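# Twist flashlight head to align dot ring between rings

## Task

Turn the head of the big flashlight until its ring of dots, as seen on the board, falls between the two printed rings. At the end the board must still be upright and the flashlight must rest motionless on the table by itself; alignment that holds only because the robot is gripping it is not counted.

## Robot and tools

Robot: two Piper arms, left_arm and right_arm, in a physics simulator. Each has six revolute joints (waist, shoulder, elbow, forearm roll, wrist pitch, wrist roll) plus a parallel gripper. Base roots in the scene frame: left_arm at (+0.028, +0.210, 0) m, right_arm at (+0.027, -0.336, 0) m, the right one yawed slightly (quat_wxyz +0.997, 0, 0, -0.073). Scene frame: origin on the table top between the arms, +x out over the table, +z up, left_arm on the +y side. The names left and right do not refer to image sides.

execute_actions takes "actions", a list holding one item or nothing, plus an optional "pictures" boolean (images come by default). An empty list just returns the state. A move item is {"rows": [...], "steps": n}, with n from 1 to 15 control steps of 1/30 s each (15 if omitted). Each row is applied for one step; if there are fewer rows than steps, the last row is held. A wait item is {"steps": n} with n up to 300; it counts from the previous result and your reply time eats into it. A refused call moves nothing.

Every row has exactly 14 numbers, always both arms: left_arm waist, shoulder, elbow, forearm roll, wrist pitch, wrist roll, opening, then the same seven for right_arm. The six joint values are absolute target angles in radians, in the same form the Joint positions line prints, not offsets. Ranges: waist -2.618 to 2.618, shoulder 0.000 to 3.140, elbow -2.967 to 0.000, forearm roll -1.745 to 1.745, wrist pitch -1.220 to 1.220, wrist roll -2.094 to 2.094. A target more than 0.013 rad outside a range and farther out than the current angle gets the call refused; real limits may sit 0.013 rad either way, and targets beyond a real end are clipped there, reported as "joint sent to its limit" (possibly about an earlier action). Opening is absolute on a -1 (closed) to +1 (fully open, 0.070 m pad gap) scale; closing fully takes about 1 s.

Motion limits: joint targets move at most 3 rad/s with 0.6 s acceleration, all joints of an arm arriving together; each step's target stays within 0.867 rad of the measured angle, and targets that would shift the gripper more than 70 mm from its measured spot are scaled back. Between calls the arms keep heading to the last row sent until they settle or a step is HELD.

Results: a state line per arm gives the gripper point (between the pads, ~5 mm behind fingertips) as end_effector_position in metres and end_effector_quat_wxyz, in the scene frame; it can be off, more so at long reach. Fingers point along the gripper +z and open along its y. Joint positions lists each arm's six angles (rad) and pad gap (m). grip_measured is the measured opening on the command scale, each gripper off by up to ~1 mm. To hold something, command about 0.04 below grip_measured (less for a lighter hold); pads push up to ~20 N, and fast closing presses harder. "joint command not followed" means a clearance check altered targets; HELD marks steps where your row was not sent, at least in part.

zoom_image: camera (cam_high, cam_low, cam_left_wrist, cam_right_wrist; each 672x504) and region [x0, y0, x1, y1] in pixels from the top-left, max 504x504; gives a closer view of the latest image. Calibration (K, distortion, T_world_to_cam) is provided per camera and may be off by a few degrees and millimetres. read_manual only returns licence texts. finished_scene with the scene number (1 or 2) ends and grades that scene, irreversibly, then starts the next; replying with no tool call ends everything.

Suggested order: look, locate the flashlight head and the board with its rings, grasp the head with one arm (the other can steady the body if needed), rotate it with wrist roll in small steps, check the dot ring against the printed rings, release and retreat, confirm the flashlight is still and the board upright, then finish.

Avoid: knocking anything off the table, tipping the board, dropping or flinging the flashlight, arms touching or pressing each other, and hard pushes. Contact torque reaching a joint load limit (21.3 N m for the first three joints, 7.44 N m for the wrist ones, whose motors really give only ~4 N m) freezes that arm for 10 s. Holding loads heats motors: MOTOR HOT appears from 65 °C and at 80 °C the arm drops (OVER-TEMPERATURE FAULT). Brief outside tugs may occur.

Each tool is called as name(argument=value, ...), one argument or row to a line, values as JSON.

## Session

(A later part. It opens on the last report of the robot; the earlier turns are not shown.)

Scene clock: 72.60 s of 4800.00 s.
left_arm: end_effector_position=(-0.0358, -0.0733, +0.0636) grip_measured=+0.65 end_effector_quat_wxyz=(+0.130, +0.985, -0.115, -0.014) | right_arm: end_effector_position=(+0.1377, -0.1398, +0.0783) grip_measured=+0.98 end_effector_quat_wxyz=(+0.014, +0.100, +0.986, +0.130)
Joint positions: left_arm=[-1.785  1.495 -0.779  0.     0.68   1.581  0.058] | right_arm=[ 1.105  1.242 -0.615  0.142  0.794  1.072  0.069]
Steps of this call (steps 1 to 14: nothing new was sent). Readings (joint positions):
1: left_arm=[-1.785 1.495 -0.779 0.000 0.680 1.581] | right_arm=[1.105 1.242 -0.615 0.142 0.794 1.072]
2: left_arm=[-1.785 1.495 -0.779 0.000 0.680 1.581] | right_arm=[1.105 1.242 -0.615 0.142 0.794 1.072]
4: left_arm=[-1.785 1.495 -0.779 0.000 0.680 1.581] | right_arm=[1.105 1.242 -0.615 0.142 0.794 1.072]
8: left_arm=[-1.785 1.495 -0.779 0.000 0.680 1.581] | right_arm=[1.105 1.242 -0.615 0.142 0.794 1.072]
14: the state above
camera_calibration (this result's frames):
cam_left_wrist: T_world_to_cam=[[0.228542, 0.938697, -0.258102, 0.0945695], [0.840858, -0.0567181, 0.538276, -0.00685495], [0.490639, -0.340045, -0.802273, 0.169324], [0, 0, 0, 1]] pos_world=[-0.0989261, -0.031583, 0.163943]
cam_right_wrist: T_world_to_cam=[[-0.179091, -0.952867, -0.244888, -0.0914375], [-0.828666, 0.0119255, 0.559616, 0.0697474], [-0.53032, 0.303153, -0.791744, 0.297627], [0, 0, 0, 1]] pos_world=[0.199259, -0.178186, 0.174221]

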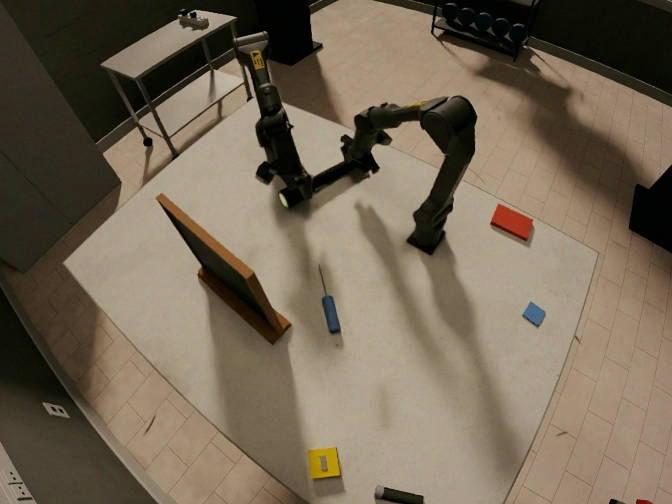

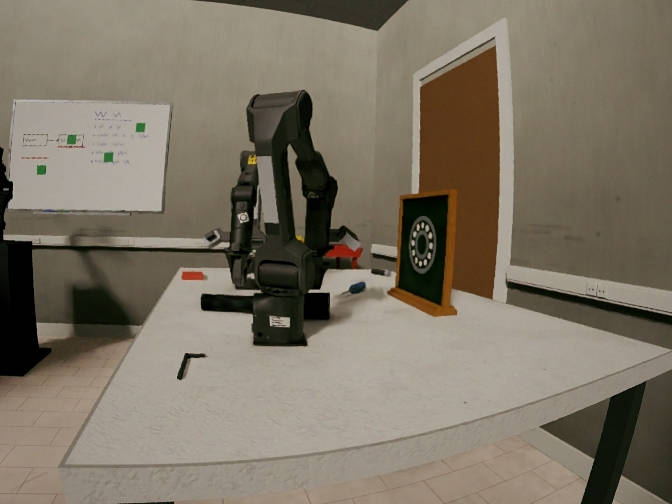

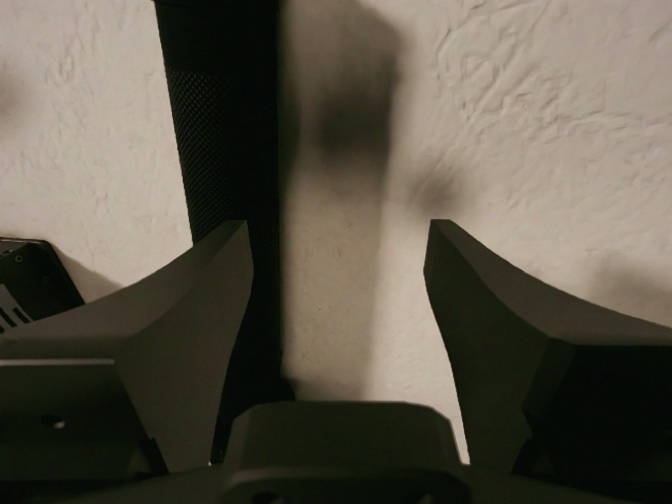

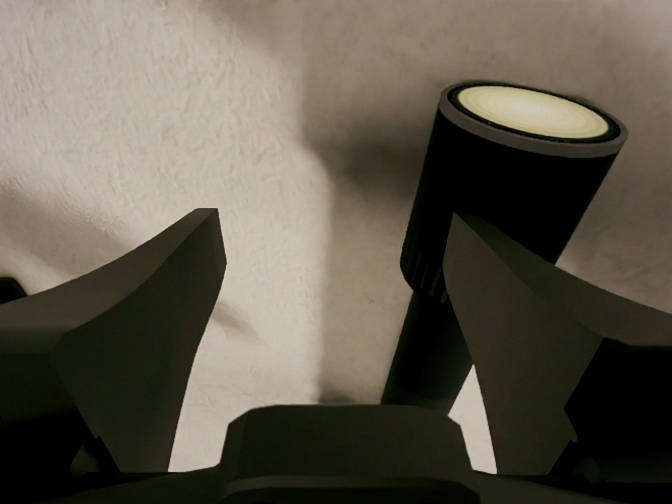

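execute_actions(
  actions=[],
)

Scene clock: 73.97 s of 4800.00 s.
left_arm: end_effector_position=(-0.0358, -0.0733, +0.0636) grip_measured=+0.65 end_effector_quat_wxyz=(+0.130, +0.985, -0.115, -0.014) | right_arm: end_effector_position=(+0.1377, -0.1398, +0.0783) grip_measured=+0.98 end_effector_quat_wxyz=(+0.014, +0.100, +0.986, +0.130)
Joint positions: left_arm=[-1.785  1.495 -0.779  0.     0.68   1.581  0.058] | right_arm=[ 1.105  1.242 -0.615  0.142  0.794  1.072  0.069]
Steps of this call (steps 1 to 41: nothing new was sent). Readings (joint positions):
1: left_arm=[-1.785 1.495 -0.779 0.000 0.680 1.581] | right_arm=[1.105 1.242 -0.615 0.142 0.794 1.072]
2: left_arm=[-1.785 1.495 -0.779 0.000 0.680 1.581] | right_arm=[1.105 1.242 -0.615 0.142 0.794 1.072]
4: left_arm=[-1.785 1.495 -0.779 0.000 0.680 1.581] | right_arm=[1.105 1.242 -0.615 0.142 0.794 1.072]
8: left_arm=[-1.785 1.495 -0.779 0.000 0.680 1.581] | right_arm=[1.105 1.242 -0.615 0.142 0.794 1.072]
41: the state above
camera_calibration (this result's frames):
cam_left_wrist: T_world_to_cam=[[0.228542, 0.938697, -0.258102, 0.0945695], [0.840858, -0.056718, 0.538276, -0.00685494], [0.490639, -0.340046, -0.802273, 0.169324], [0, 0, 0, 1]] pos_world=[-0.0989261, -0.0315831, 0.163942]
cam_right_wrist: T_world_to_cam=[[-0.179087, -0.952868, -0.244888, -0.0914384], [-0.828666, 0.0119219, 0.559616, 0.0697467], [-0.530321, 0.30315, -0.791745, 0.297626], [0, 0, 0, 1]] pos_world=[0.199259, -0.178186, 0.17422]

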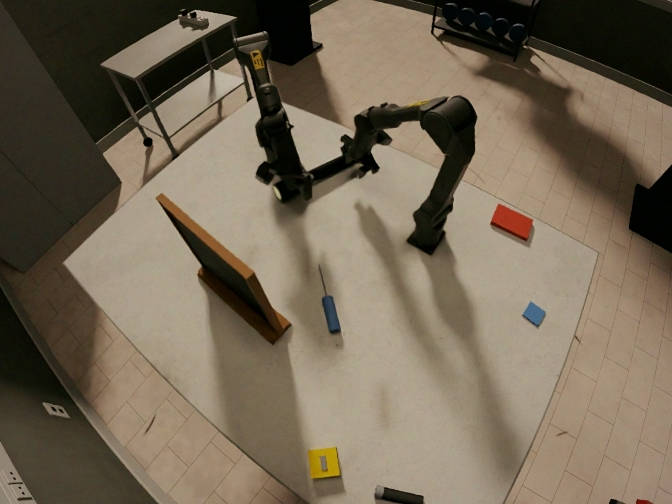

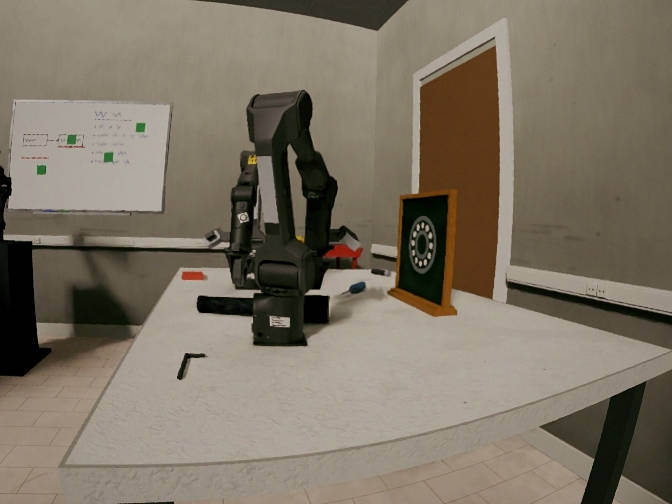

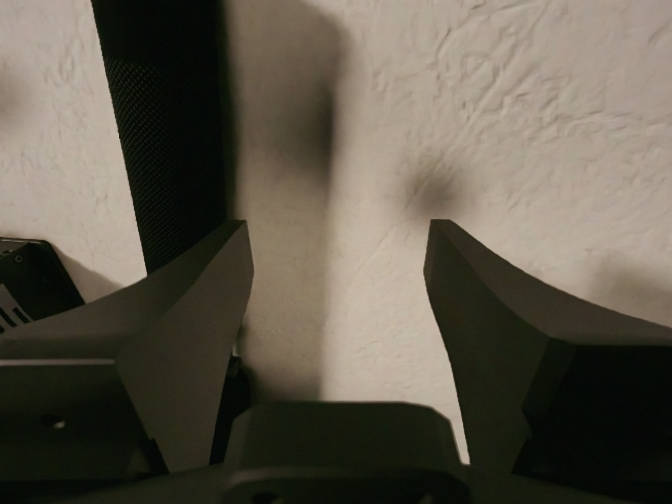

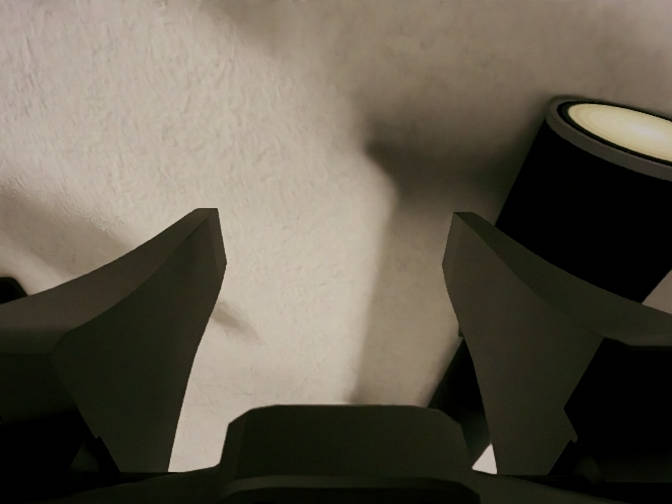

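execute_actions(
  actions=[
    {"steps": 60},
  ],
)

Scene clock: 75.97 s of 4800.00 s.
left_arm: end_effector_position=(-0.0358, -0.0733, +0.0636) grip_measured=+0.65 end_effector_quat_wxyz=(+0.130, +0.985, -0.115, -0.014) | right_arm: end_effector_position=(+0.1377, -0.1398, +0.0783) grip_measured=+0.98 end_effector_quat_wxyz=(+0.014, +0.100, +0.986, +0.130)
Joint positions: left_arm=[-1.785  1.495 -0.779  0.     0.68   1.581  0.058] | right_arm=[ 1.105  1.242 -0.615  0.142  0.794  1.072  0.069]
Steps of this call (steps 1 to 60: nothing new was sent). Readings (joint positions):
1: left_arm=[-1.785 1.495 -0.779 0.000 0.680 1.581] | right_arm=[1.105 1.242 -0.615 0.142 0.794 1.072]
2: left_arm=[-1.785 1.495 -0.779 0.000 0.680 1.581] | right_arm=[1.105 1.242 -0.615 0.142 0.794 1.072]
4: left_arm=[-1.785 1.495 -0.779 0.000 0.680 1.581] | right_arm=[1.105 1.242 -0.615 0.142 0.794 1.072]
8: left_arm=[-1.785 1.495 -0.779 0.000 0.680 1.581] | right_arm=[1.105 1.242 -0.615 0.142 0.794 1.072]
60: the state above
camera_calibration (this result's frames):
cam_left_wrist: T_world_to_cam=[[0.228542, 0.938697, -0.258102, 0.0945696], [0.840858, -0.0567178, 0.538276, -0.00685498], [0.490639, -0.340045, -0.802273, 0.169324], [0, 0, 0, 1]] pos_world=[-0.098926, -0.0315831, 0.163943]
cam_right_wrist: T_world_to_cam=[[-0.179087, -0.952868, -0.244888, -0.0914385], [-0.828666, 0.0119216, 0.559616, 0.0697466], [-0.530321, 0.30315, -0.791745, 0.297626], [0, 0, 0, 1]] pos_world=[0.199259, -0.178186, 0.17422]

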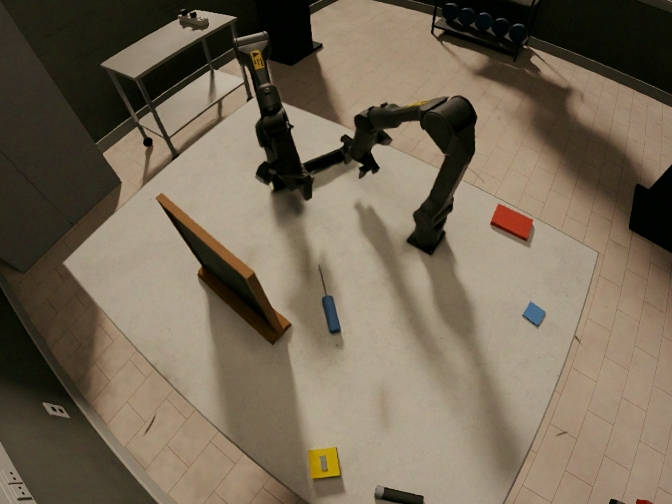

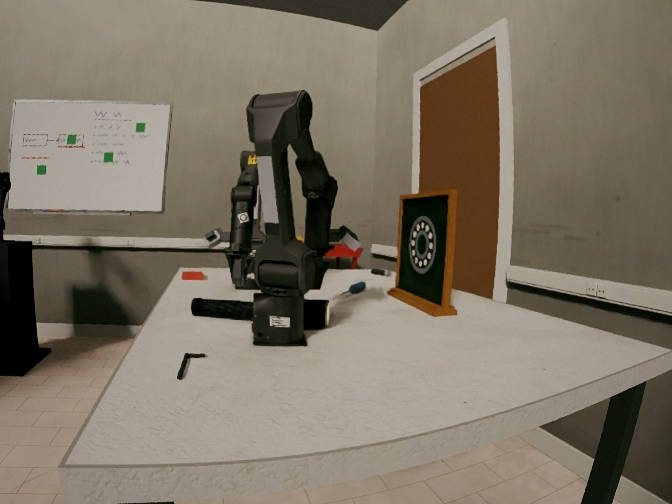

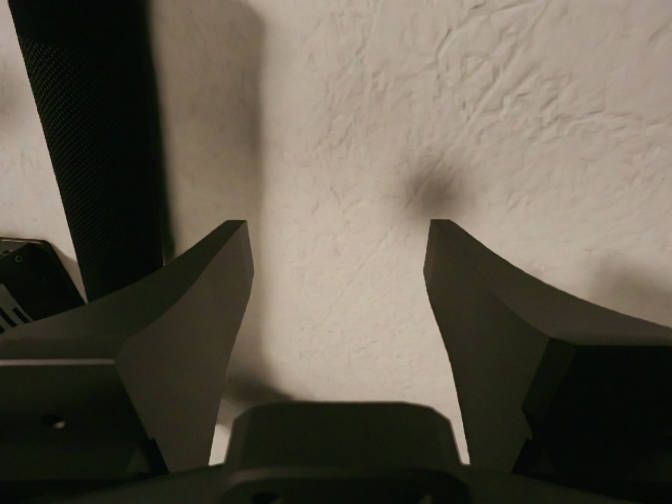

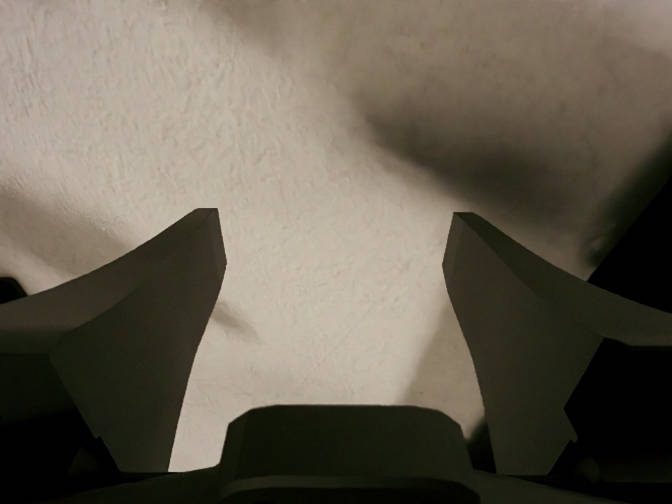

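execute_actions(
  actions=[
    {"steps": 45},
  ],
)

Scene clock: 77.47 s of 4800.00 s.
left_arm: end_effector_position=(-0.0358, -0.0733, +0.0636) grip_measured=+0.65 end_effector_quat_wxyz=(+0.130, +0.985, -0.115, -0.014) | right_arm: end_effector_position=(+0.1377, -0.1398, +0.0783) grip_measured=+0.98 end_effector_quat_wxyz=(+0.014, +0.100, +0.986, +0.130)
Joint positions: left_arm=[-1.785  1.495 -0.779  0.     0.68   1.581  0.058] | right_arm=[ 1.105  1.242 -0.615  0.142  0.794  1.072  0.069]
Steps of this call (steps 1 to 45: nothing new was sent). Readings (joint positions):
1: left_arm=[-1.785 1.495 -0.779 0.000 0.680 1.581] | right_arm=[1.105 1.242 -0.615 0.142 0.794 1.072]
2: left_arm=[-1.785 1.495 -0.779 0.000 0.680 1.581] | right_arm=[1.105 1.242 -0.615 0.142 0.794 1.072]
4: left_arm=[-1.785 1.495 -0.779 0.000 0.680 1.581] | right_arm=[1.105 1.242 -0.615 0.142 0.794 1.072]
8: left_arm=[-1.785 1.495 -0.779 0.000 0.680 1.581] | right_arm=[1.105 1.242 -0.615 0.142 0.794 1.072]
45: the state above
camera_calibration (this result's frames):
cam_left_wrist: T_world_to_cam=[[0.228542, 0.938697, -0.258102, 0.0945695], [0.840858, -0.0567182, 0.538276, -0.00685495], [0.490639, -0.340045, -0.802273, 0.169324], [0, 0, 0, 1]] pos_world=[-0.0989261, -0.0315831, 0.163942]
cam_right_wrist: T_world_to_cam=[[-0.179086, -0.952868, -0.244888, -0.0914385], [-0.828666, 0.0119214, 0.559616, 0.0697466], [-0.530321, 0.30315, -0.791745, 0.297626], [0, 0, 0, 1]] pos_world=[0.199259, -0.178186, 0.17422]

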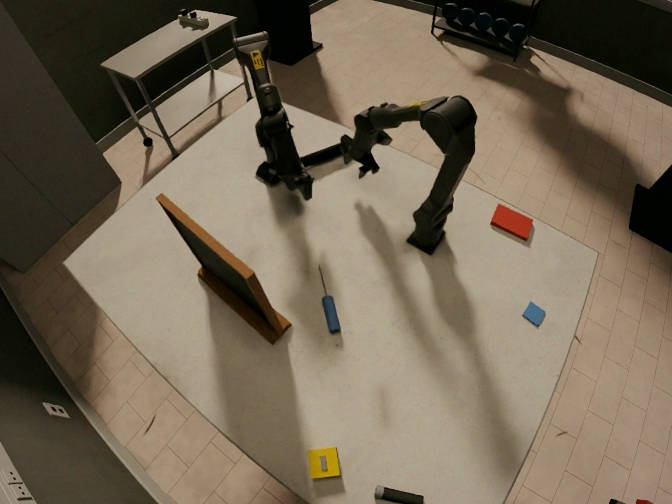

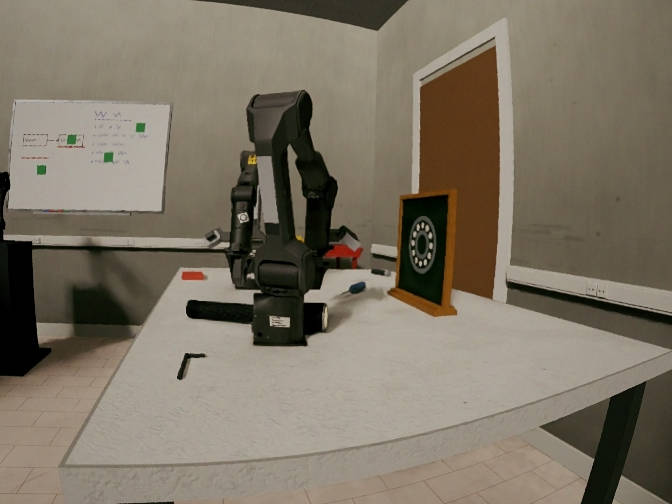

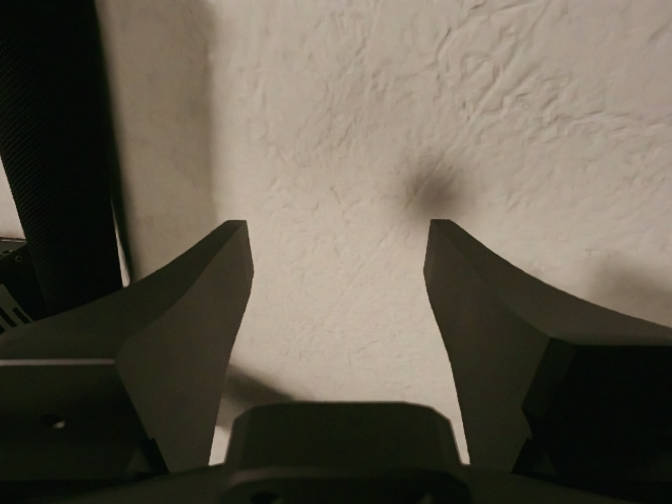

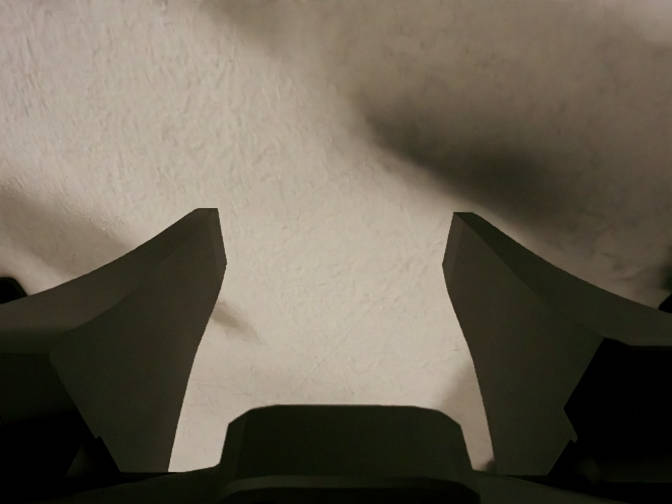

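execute_actions(
  actions=[
    {"steps": 45},
  ],
)

Scene clock: 78.97 s of 4800.00 s.
left_arm: end_effector_position=(-0.0358, -0.0733, +0.0636) grip_measured=+0.65 end_effector_quat_wxyz=(+0.130, +0.985, -0.115, -0.014) | right_arm: end_effector_position=(+0.1377, -0.1398, +0.0783) grip_measured=+0.98 end_effector_quat_wxyz=(+0.014, +0.100, +0.986, +0.130)
Joint positions: left_arm=[-1.785  1.495 -0.779  0.     0.68   1.581  0.058] | right_arm=[ 1.105  1.242 -0.615  0.142  0.794  1.072  0.069]
Steps of this call (steps 1 to 45: nothing new was sent). Readings (joint positions):
1: left_arm=[-1.785 1.495 -0.779 0.000 0.680 1.581] | right_arm=[1.105 1.242 -0.615 0.142 0.794 1.072]
2: left_arm=[-1.785 1.495 -0.779 0.000 0.680 1.581] | right_arm=[1.105 1.242 -0.615 0.142 0.794 1.072]
4: left_arm=[-1.785 1.495 -0.779 0.000 0.680 1.581] | right_arm=[1.105 1.242 -0.615 0.142 0.794 1.072]
8: left_arm=[-1.785 1.495 -0.779 0.000 0.680 1.581] | right_arm=[1.105 1.242 -0.615 0.142 0.794 1.072]
45: the state above
camera_calibration (this result's frames):
cam_left_wrist: T_world_to_cam=[[0.228542, 0.938697, -0.258102, 0.0945695], [0.840858, -0.0567181, 0.538276, -0.00685493], [0.490639, -0.340045, -0.802273, 0.169324], [0, 0, 0, 1]] pos_world=[-0.0989261, -0.0315831, 0.163942]
cam_right_wrist: T_world_to_cam=[[-0.179087, -0.952868, -0.244888, -0.0914385], [-0.828666, 0.0119216, 0.559616, 0.0697466], [-0.530321, 0.30315, -0.791745, 0.297626], [0, 0, 0, 1]] pos_world=[0.199259, -0.178186, 0.17422]

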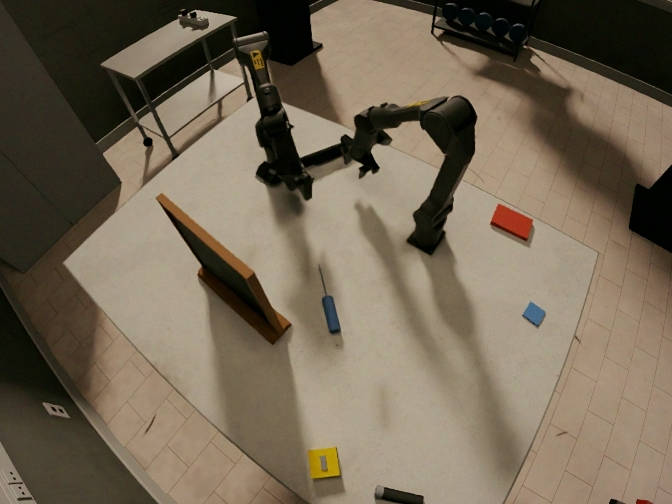

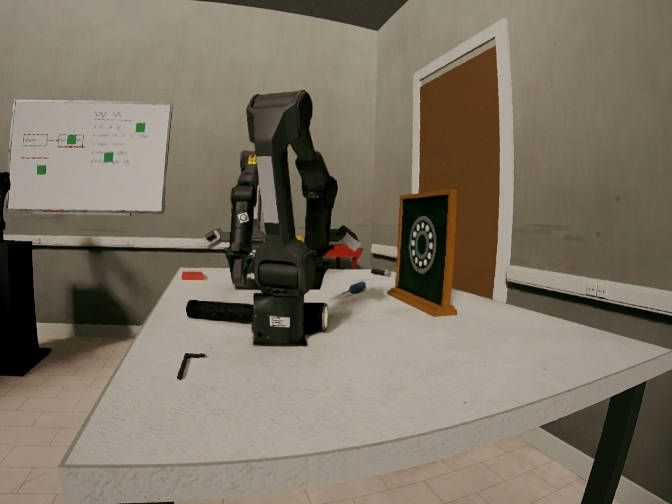

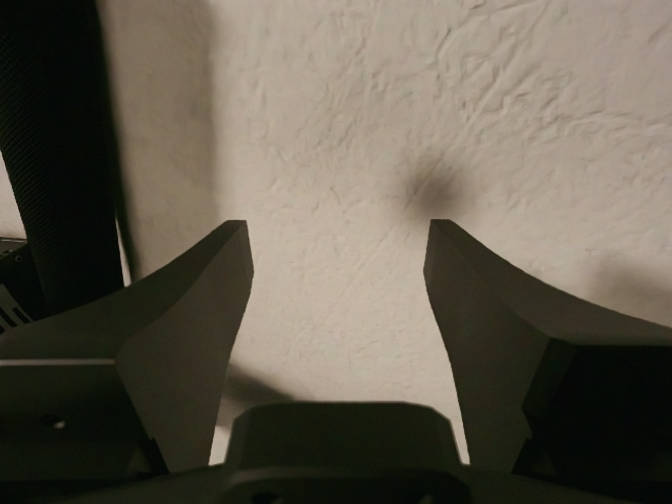

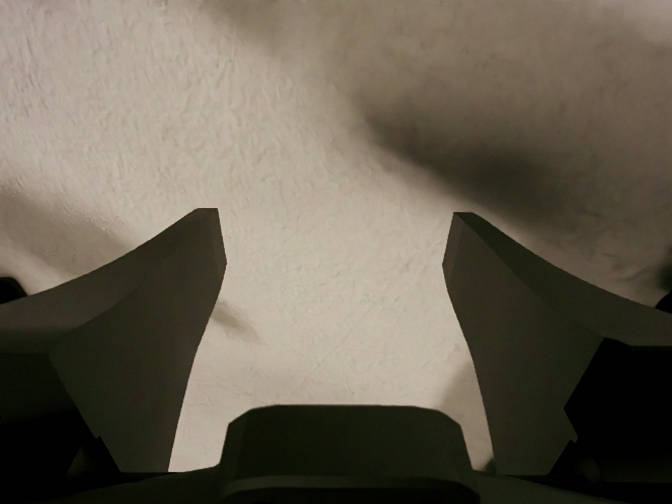

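zoom_image(
  camera="cam_low",
  region=[392, 205, 452, 285],
)

zoom_image(
  camera="cam_left_wrist",
  region=[0, 60, 200, 330],
)

Region (392, 205, 452, 285) of cam_low's 672x504 image, scaled by 6.300, with more detail than that image has; it fills the left 378 columns of this view, and the rest is white.

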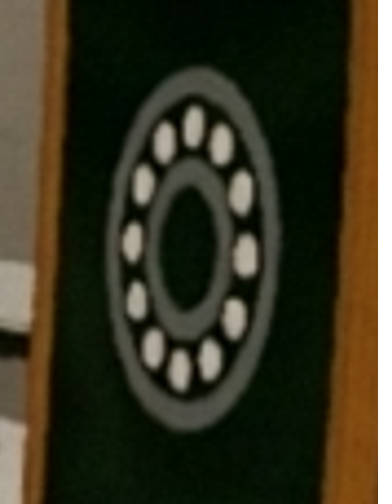

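Region (0, 60, 200, 330) of cam_left_wrist's 672x504 image, scaled by 1.867, with more detail than that image has; it fills the left 373 columns of this view, and the rest is white.

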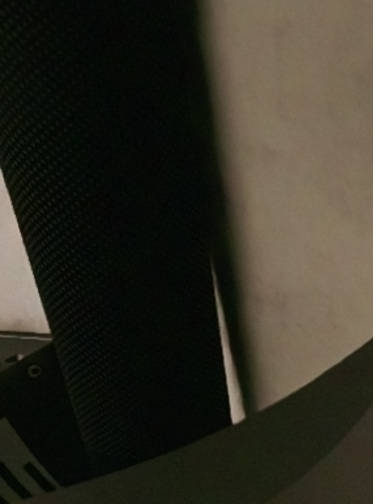

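execute_actions(
  actions=[
    {"steps": 45},
  ],
)

zoom_image(
  camera="cam_left_wrist",
  region=[0, 60, 200, 330],
)

Scene clock: 81.03 s of 4800.00 s.
left_arm: end_effector_position=(-0.0358, -0.0733, +0.0636) grip_measured=+0.65 end_effector_quat_wxyz=(+0.130, +0.985, -0.115, -0.014) | right_arm: end_effector_position=(+0.1377, -0.1398, +0.0783) grip_measured=+0.98 end_effector_quat_wxyz=(+0.014, +0.100, +0.986, +0.130)
Joint positions: left_arm=[-1.785  1.495 -0.779  0.     0.68   1.581  0.058] | right_arm=[ 1.105  1.242 -0.615  0.142  0.794  1.072  0.069]
Steps of this call (steps 1 to 62: nothing new was sent). Readings (joint positions):
1: left_arm=[-1.785 1.495 -0.779 0.000 0.680 1.581] | right_arm=[1.105 1.242 -0.615 0.142 0.794 1.072]
2: left_arm=[-1.785 1.495 -0.779 0.000 0.680 1.581] | right_arm=[1.105 1.242 -0.615 0.142 0.794 1.072]
4: left_arm=[-1.785 1.495 -0.779 0.000 0.680 1.581] | right_arm=[1.105 1.242 -0.615 0.142 0.794 1.072]
8: left_arm=[-1.785 1.495 -0.779 0.000 0.680 1.581] | right_arm=[1.105 1.242 -0.615 0.142 0.794 1.072]
62: the state above
camera_calibration (this result's frames):
cam_left_wrist: T_world_to_cam=[[0.228542, 0.938697, -0.258102, 0.0945695], [0.840858, -0.056718, 0.538276, -0.00685497], [0.490639, -0.340046, -0.802273, 0.169324], [0, 0, 0, 1]] pos_world=[-0.098926, -0.0315831, 0.163942]
cam_right_wrist: T_world_to_cam=[[-0.179086, -0.952868, -0.244888, -0.0914386], [-0.828666, 0.0119215, 0.559616, 0.0697466], [-0.530321, 0.30315, -0.791745, 0.297626], [0, 0, 0, 1]] pos_world=[0.199259, -0.178186, 0.17422]

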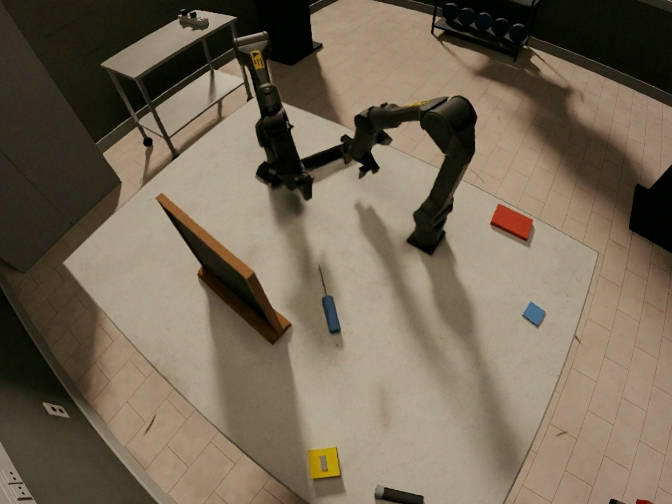

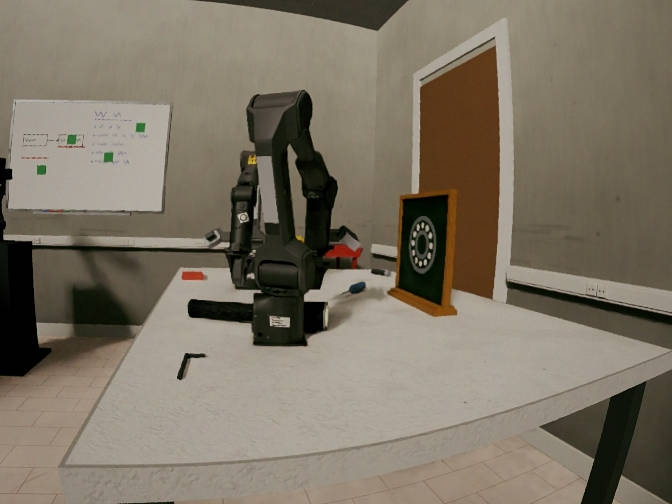

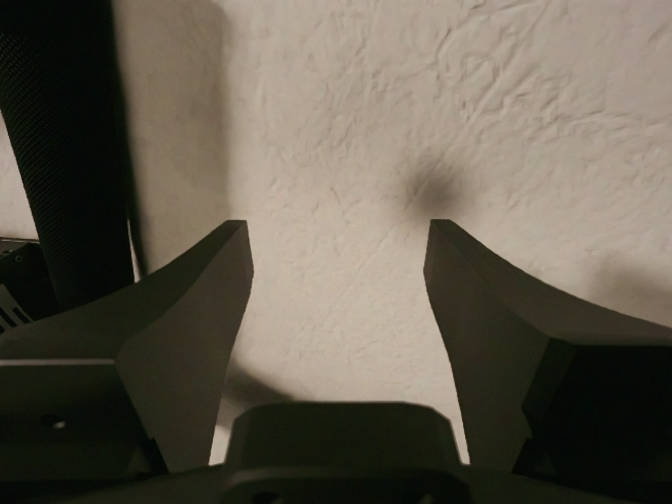

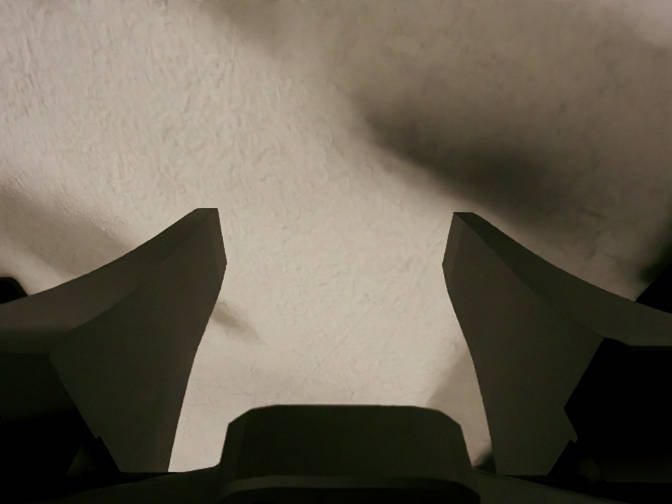

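Region (0, 60, 200, 330) of cam_left_wrist's 672x504 image, scaled by 1.867, with more detail than that image has; it fills the left 373 columns of this view, and the rest is white.

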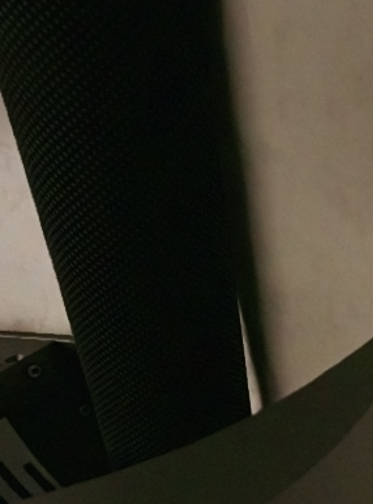

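execute_actions(
  actions=[
    {"steps": 60},
  ],
)

zoom_image(
  camera="cam_left_wrist",
  region=[0, 60, 200, 330],
)

Scene clock: 83.03 s of 4800.00 s.
left_arm: end_effector_position=(-0.0358, -0.0733, +0.0636) grip_measured=+0.65 end_effector_quat_wxyz=(+0.130, +0.985, -0.115, -0.014) | right_arm: end_effector_position=(+0.1377, -0.1398, +0.0783) grip_measured=+0.98 end_effector_quat_wxyz=(+0.014, +0.100, +0.986, +0.130)
Joint positions: left_arm=[-1.785  1.495 -0.779  0.     0.68   1.581  0.058] | right_arm=[ 1.105  1.242 -0.615  0.142  0.794  1.072  0.069]
Steps of this call (steps 1 to 60: nothing new was sent). Readings (joint positions):
1: left_arm=[-1.785 1.495 -0.779 0.000 0.680 1.581] | right_arm=[1.105 1.242 -0.615 0.142 0.794 1.072]
2: left_arm=[-1.785 1.495 -0.779 0.000 0.680 1.581] | right_arm=[1.105 1.242 -0.615 0.142 0.794 1.072]
4: left_arm=[-1.785 1.495 -0.779 0.000 0.680 1.581] | right_arm=[1.105 1.242 -0.615 0.142 0.794 1.072]
8: left_arm=[-1.785 1.495 -0.779 0.000 0.680 1.581] | right_arm=[1.105 1.242 -0.615 0.142 0.794 1.072]
60: the state above
camera_calibration (this result's frames):
cam_left_wrist: T_world_to_cam=[[0.228542, 0.938697, -0.258102, 0.0945695], [0.840858, -0.0567181, 0.538276, -0.00685495], [0.490639, -0.340046, -0.802273, 0.169324], [0, 0, 0, 1]] pos_world=[-0.0989261, -0.0315831, 0.163942]
cam_right_wrist: T_world_to_cam=[[-0.179087, -0.952868, -0.244888, -0.0914384], [-0.828666, 0.0119216, 0.559616, 0.0697466], [-0.530321, 0.30315, -0.791745, 0.297626], [0, 0, 0, 1]] pos_world=[0.199259, -0.178186, 0.17422]

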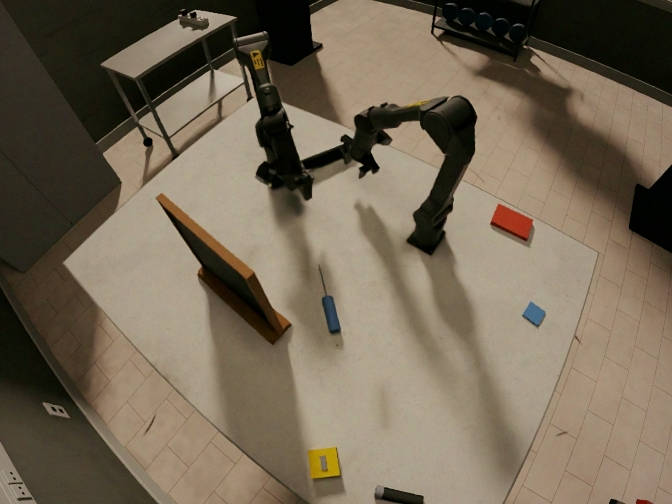

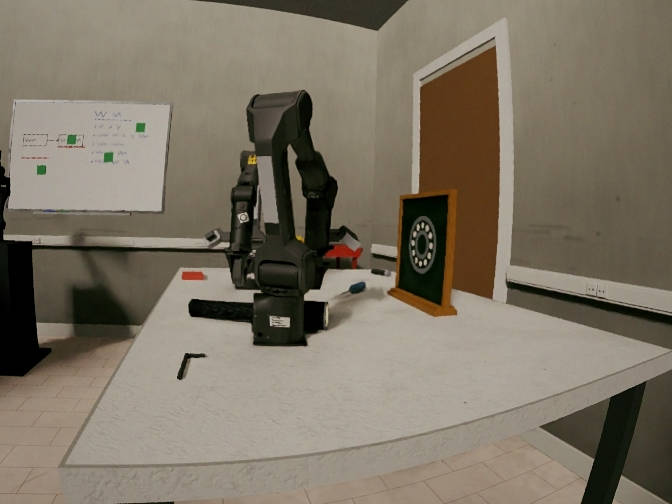

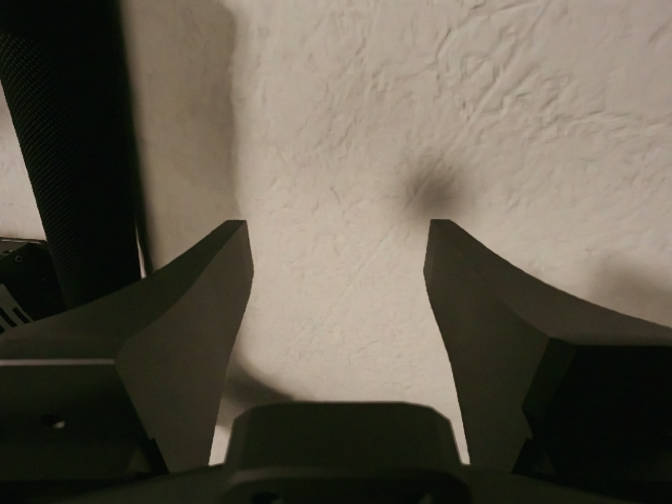

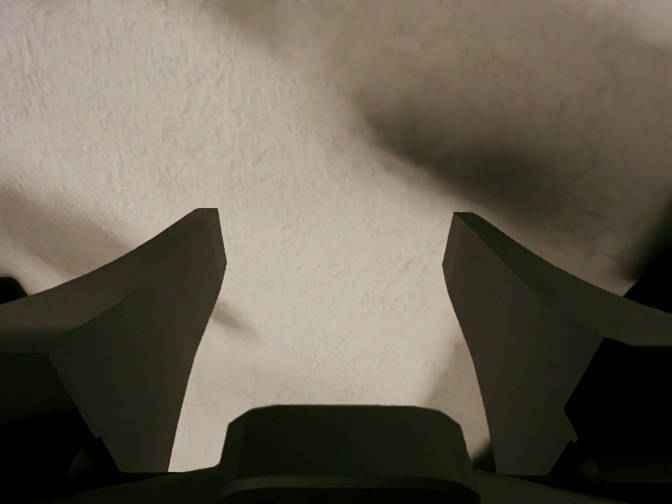

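Region (0, 60, 200, 330) of cam_left_wrist's 672x504 image, scaled by 1.867, with more detail than that image has; it fills the left 373 columns of this view, and the rest is white.

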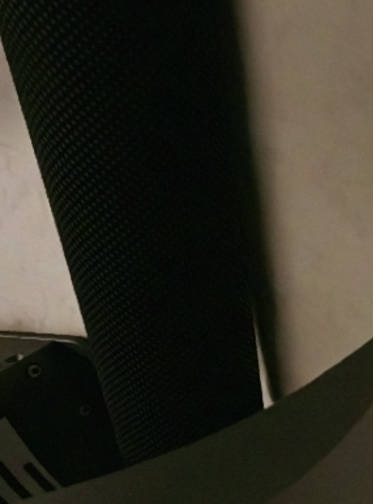

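execute_actions(
  actions=[
    {"steps": 95},
  ],
)

zoom_image(
  camera="cam_left_wrist",
  region=[0, 60, 200, 330],
)

Scene clock: 86.20 s of 4800.00 s.
left_arm: end_effector_position=(-0.0358, -0.0733, +0.0636) grip_measured=+0.65 end_effector_quat_wxyz=(+0.130, +0.985, -0.115, -0.014) | right_arm: end_effector_position=(+0.1377, -0.1398, +0.0783) grip_measured=+0.98 end_effector_quat_wxyz=(+0.014, +0.100, +0.986, +0.130)
Joint positions: left_arm=[-1.785  1.495 -0.779  0.     0.68   1.581  0.058] | right_arm=[ 1.105  1.242 -0.615  0.142  0.794  1.072  0.069]
Steps of this call (steps 1 to 90: nothing new was sent; then 0.17 s passed at rest). Readings (joint positions):
1: left_arm=[-1.785 1.495 -0.779 0.000 0.680 1.581] | right_arm=[1.105 1.242 -0.615 0.142 0.794 1.072]
2: left_arm=[-1.785 1.495 -0.779 0.000 0.680 1.581] | right_arm=[1.105 1.242 -0.615 0.142 0.794 1.072]
4: left_arm=[-1.785 1.495 -0.779 0.000 0.680 1.581] | right_arm=[1.105 1.242 -0.615 0.142 0.794 1.072]
8: left_arm=[-1.785 1.495 -0.779 0.000 0.680 1.581] | right_arm=[1.105 1.242 -0.615 0.142 0.794 1.072]
90: the state above
camera_calibration (this result's frames):
cam_left_wrist: T_world_to_cam=[[0.228542, 0.938697, -0.258102, 0.0945695], [0.840858, -0.0567182, 0.538276, -0.00685498], [0.490639, -0.340045, -0.802273, 0.169324], [0, 0, 0, 1]] pos_world=[-0.098926, -0.0315831, 0.163942]
cam_right_wrist: T_world_to_cam=[[-0.179086, -0.952868, -0.244888, -0.0914385], [-0.828666, 0.0119214, 0.559616, 0.0697466], [-0.530321, 0.30315, -0.791745, 0.297626], [0, 0, 0, 1]] pos_world=[0.199259, -0.178186, 0.17422]

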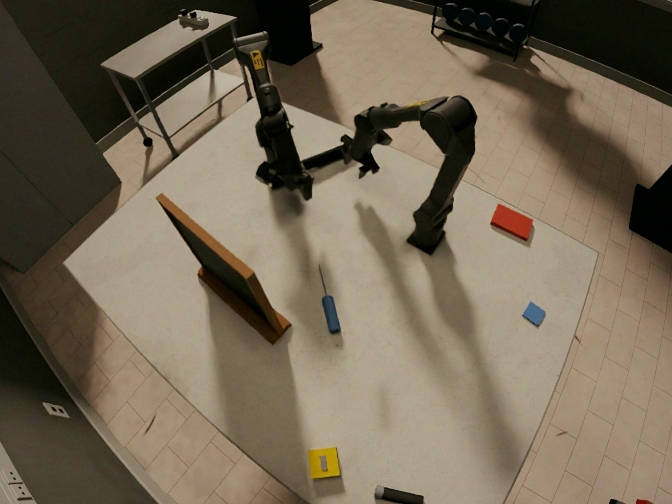

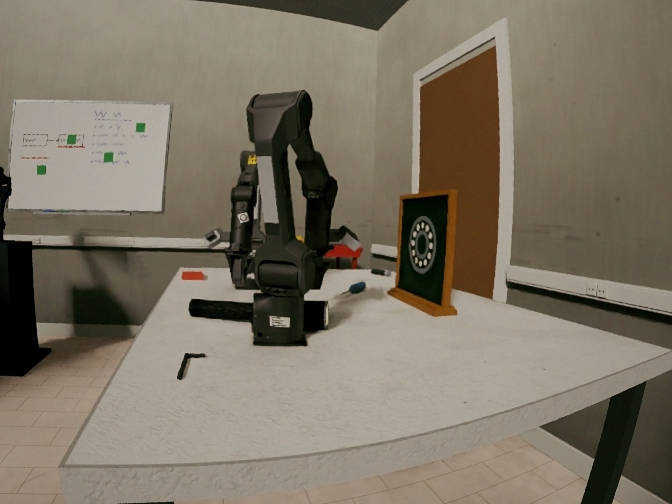

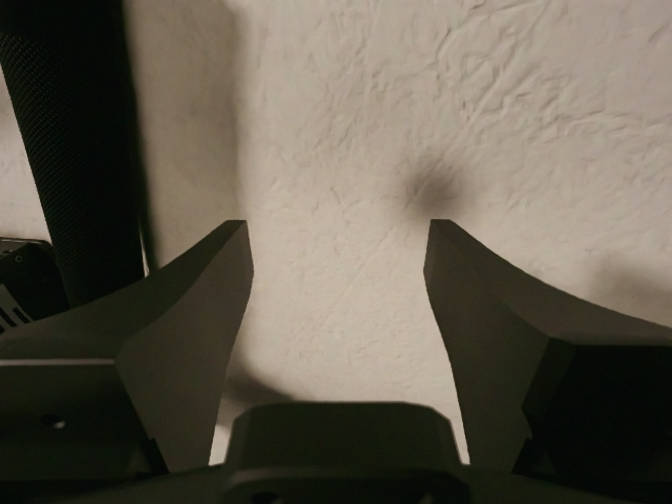

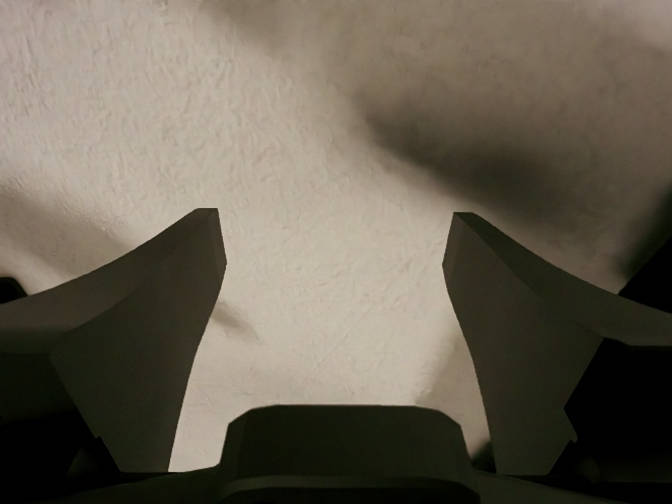

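Region (0, 60, 200, 330) of cam_left_wrist's 672x504 image, scaled by 1.867, with more detail than that image has; it fills the left 373 columns of this view, and the rest is white.

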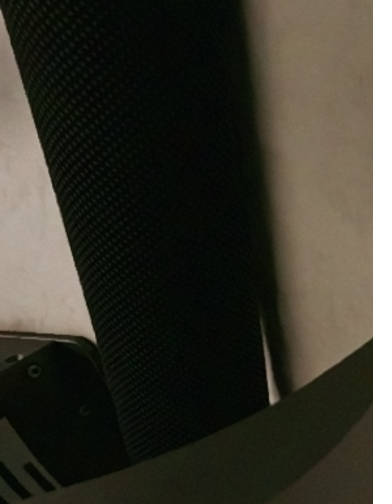

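zoom_image(
  camera="cam_low",
  region=[392, 205, 452, 285],
)

execute_actions(
  actions=[
    {"steps": 20},
  ],
)

zoom_image(
  camera="cam_left_wrist",
  region=[0, 60, 200, 330],
)

Region (392, 205, 452, 285) of cam_low's 672x504 image, scaled by 6.300, with more detail than that image has; it fills the left 378 columns of this view, and the rest is white.

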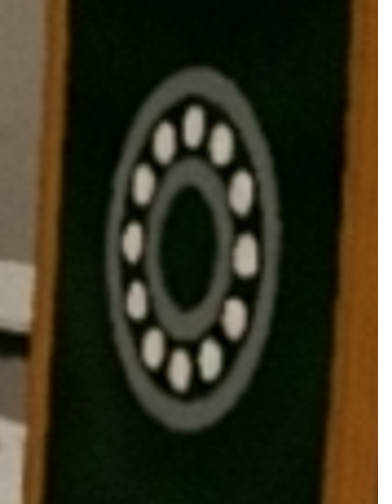

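Scene clock: 86.97 s of 4800.00 s.
left_arm: end_effector_position=(-0.0358, -0.0733, +0.0636) grip_measured=+0.65 end_effector_quat_wxyz=(+0.130, +0.985, -0.115, -0.014) | right_arm: end_effector_position=(+0.1377, -0.1398, +0.0783) grip_measured=+0.98 end_effector_quat_wxyz=(+0.014, +0.100, +0.986, +0.130)
Joint positions: left_arm=[-1.785  1.495 -0.779  0.     0.68   1.581  0.058] | right_arm=[ 1.105  1.242 -0.615  0.142  0.794  1.072  0.069]
Steps of this call (steps 1 to 23: nothing new was sent). Readings (joint positions):
1: left_arm=[-1.785 1.495 -0.779 0.000 0.680 1.581] | right_arm=[1.105 1.242 -0.615 0.142 0.794 1.072]
2: left_arm=[-1.785 1.495 -0.779 0.000 0.680 1.581] | right_arm=[1.105 1.242 -0.615 0.142 0.794 1.072]
4: left_arm=[-1.785 1.495 -0.779 0.000 0.680 1.581] | right_arm=[1.105 1.242 -0.615 0.142 0.794 1.072]
8: left_arm=[-1.785 1.495 -0.779 0.000 0.680 1.581] | right_arm=[1.105 1.242 -0.615 0.142 0.794 1.072]
23: the state above
camera_calibration (this result's frames):
cam_left_wrist: T_world_to_cam=[[0.228542, 0.938697, -0.258102, 0.0945695], [0.840858, -0.0567181, 0.538276, -0.00685498], [0.490639, -0.340045, -0.802273, 0.169324], [0, 0, 0, 1]] pos_world=[-0.098926, -0.0315831, 0.163942]
cam_right_wrist: T_world_to_cam=[[-0.179086, -0.952868, -0.244888, -0.0914385], [-0.828666, 0.0119215, 0.559616, 0.0697466], [-0.530321, 0.30315, -0.791745, 0.297626], [0, 0, 0, 1]] pos_world=[0.199259, -0.178186, 0.17422]

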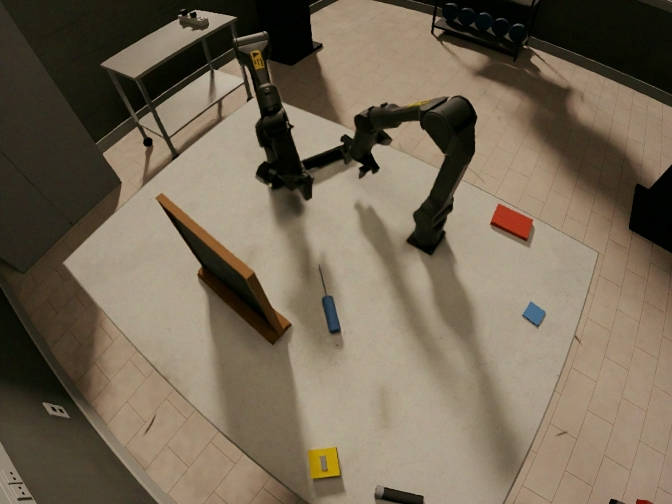

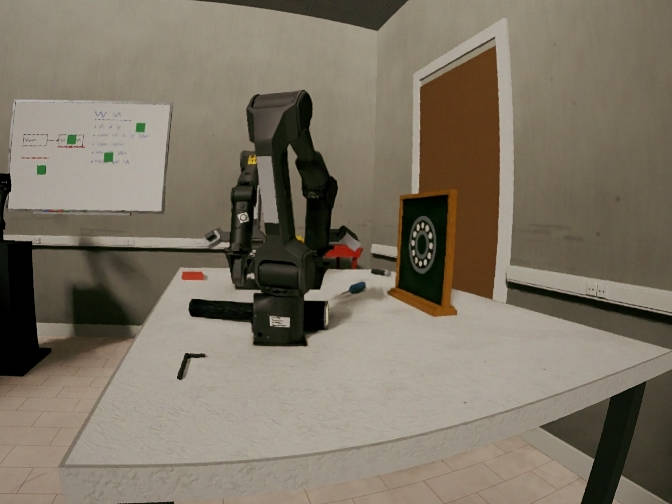

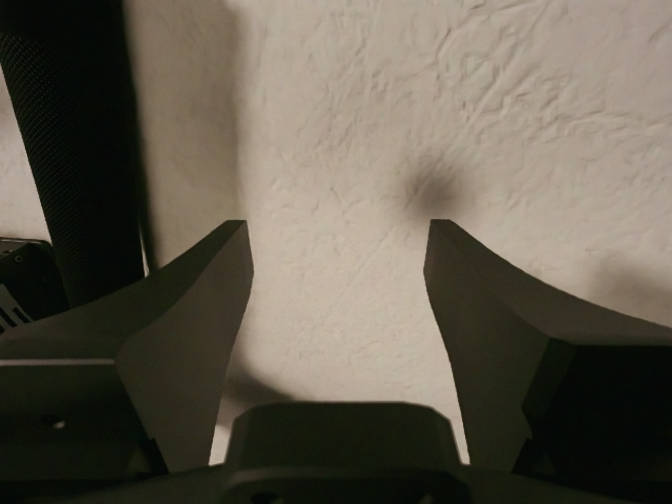

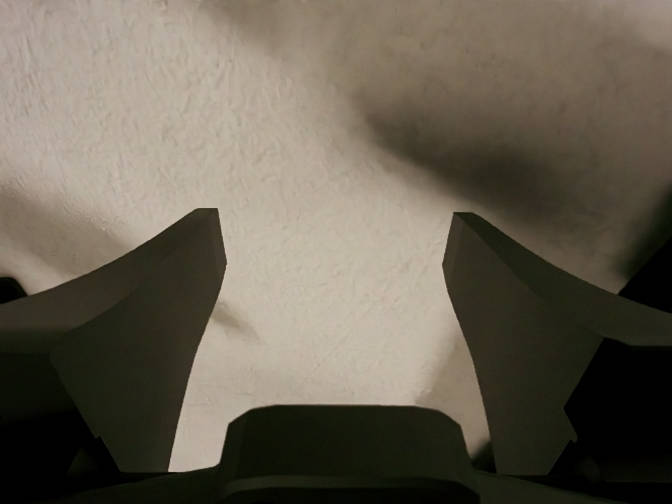

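Region (0, 60, 200, 330) of cam_left_wrist's 672x504 image, scaled by 1.867, with more detail than that image has; it fills the left 373 columns of this view, and the rest is white.

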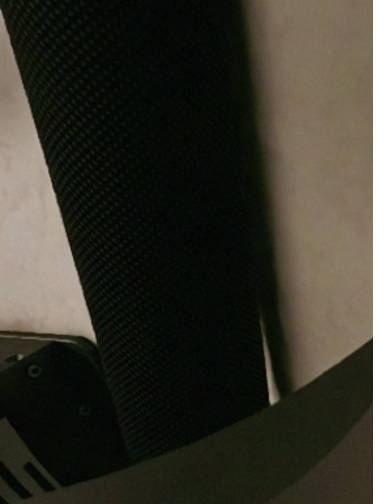

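The flashlight has stopped, clear of the arm base. The board is standing and the dots are still between the rings.

finished_scene(
  scene=2,
)

The scene is finished: the task was done.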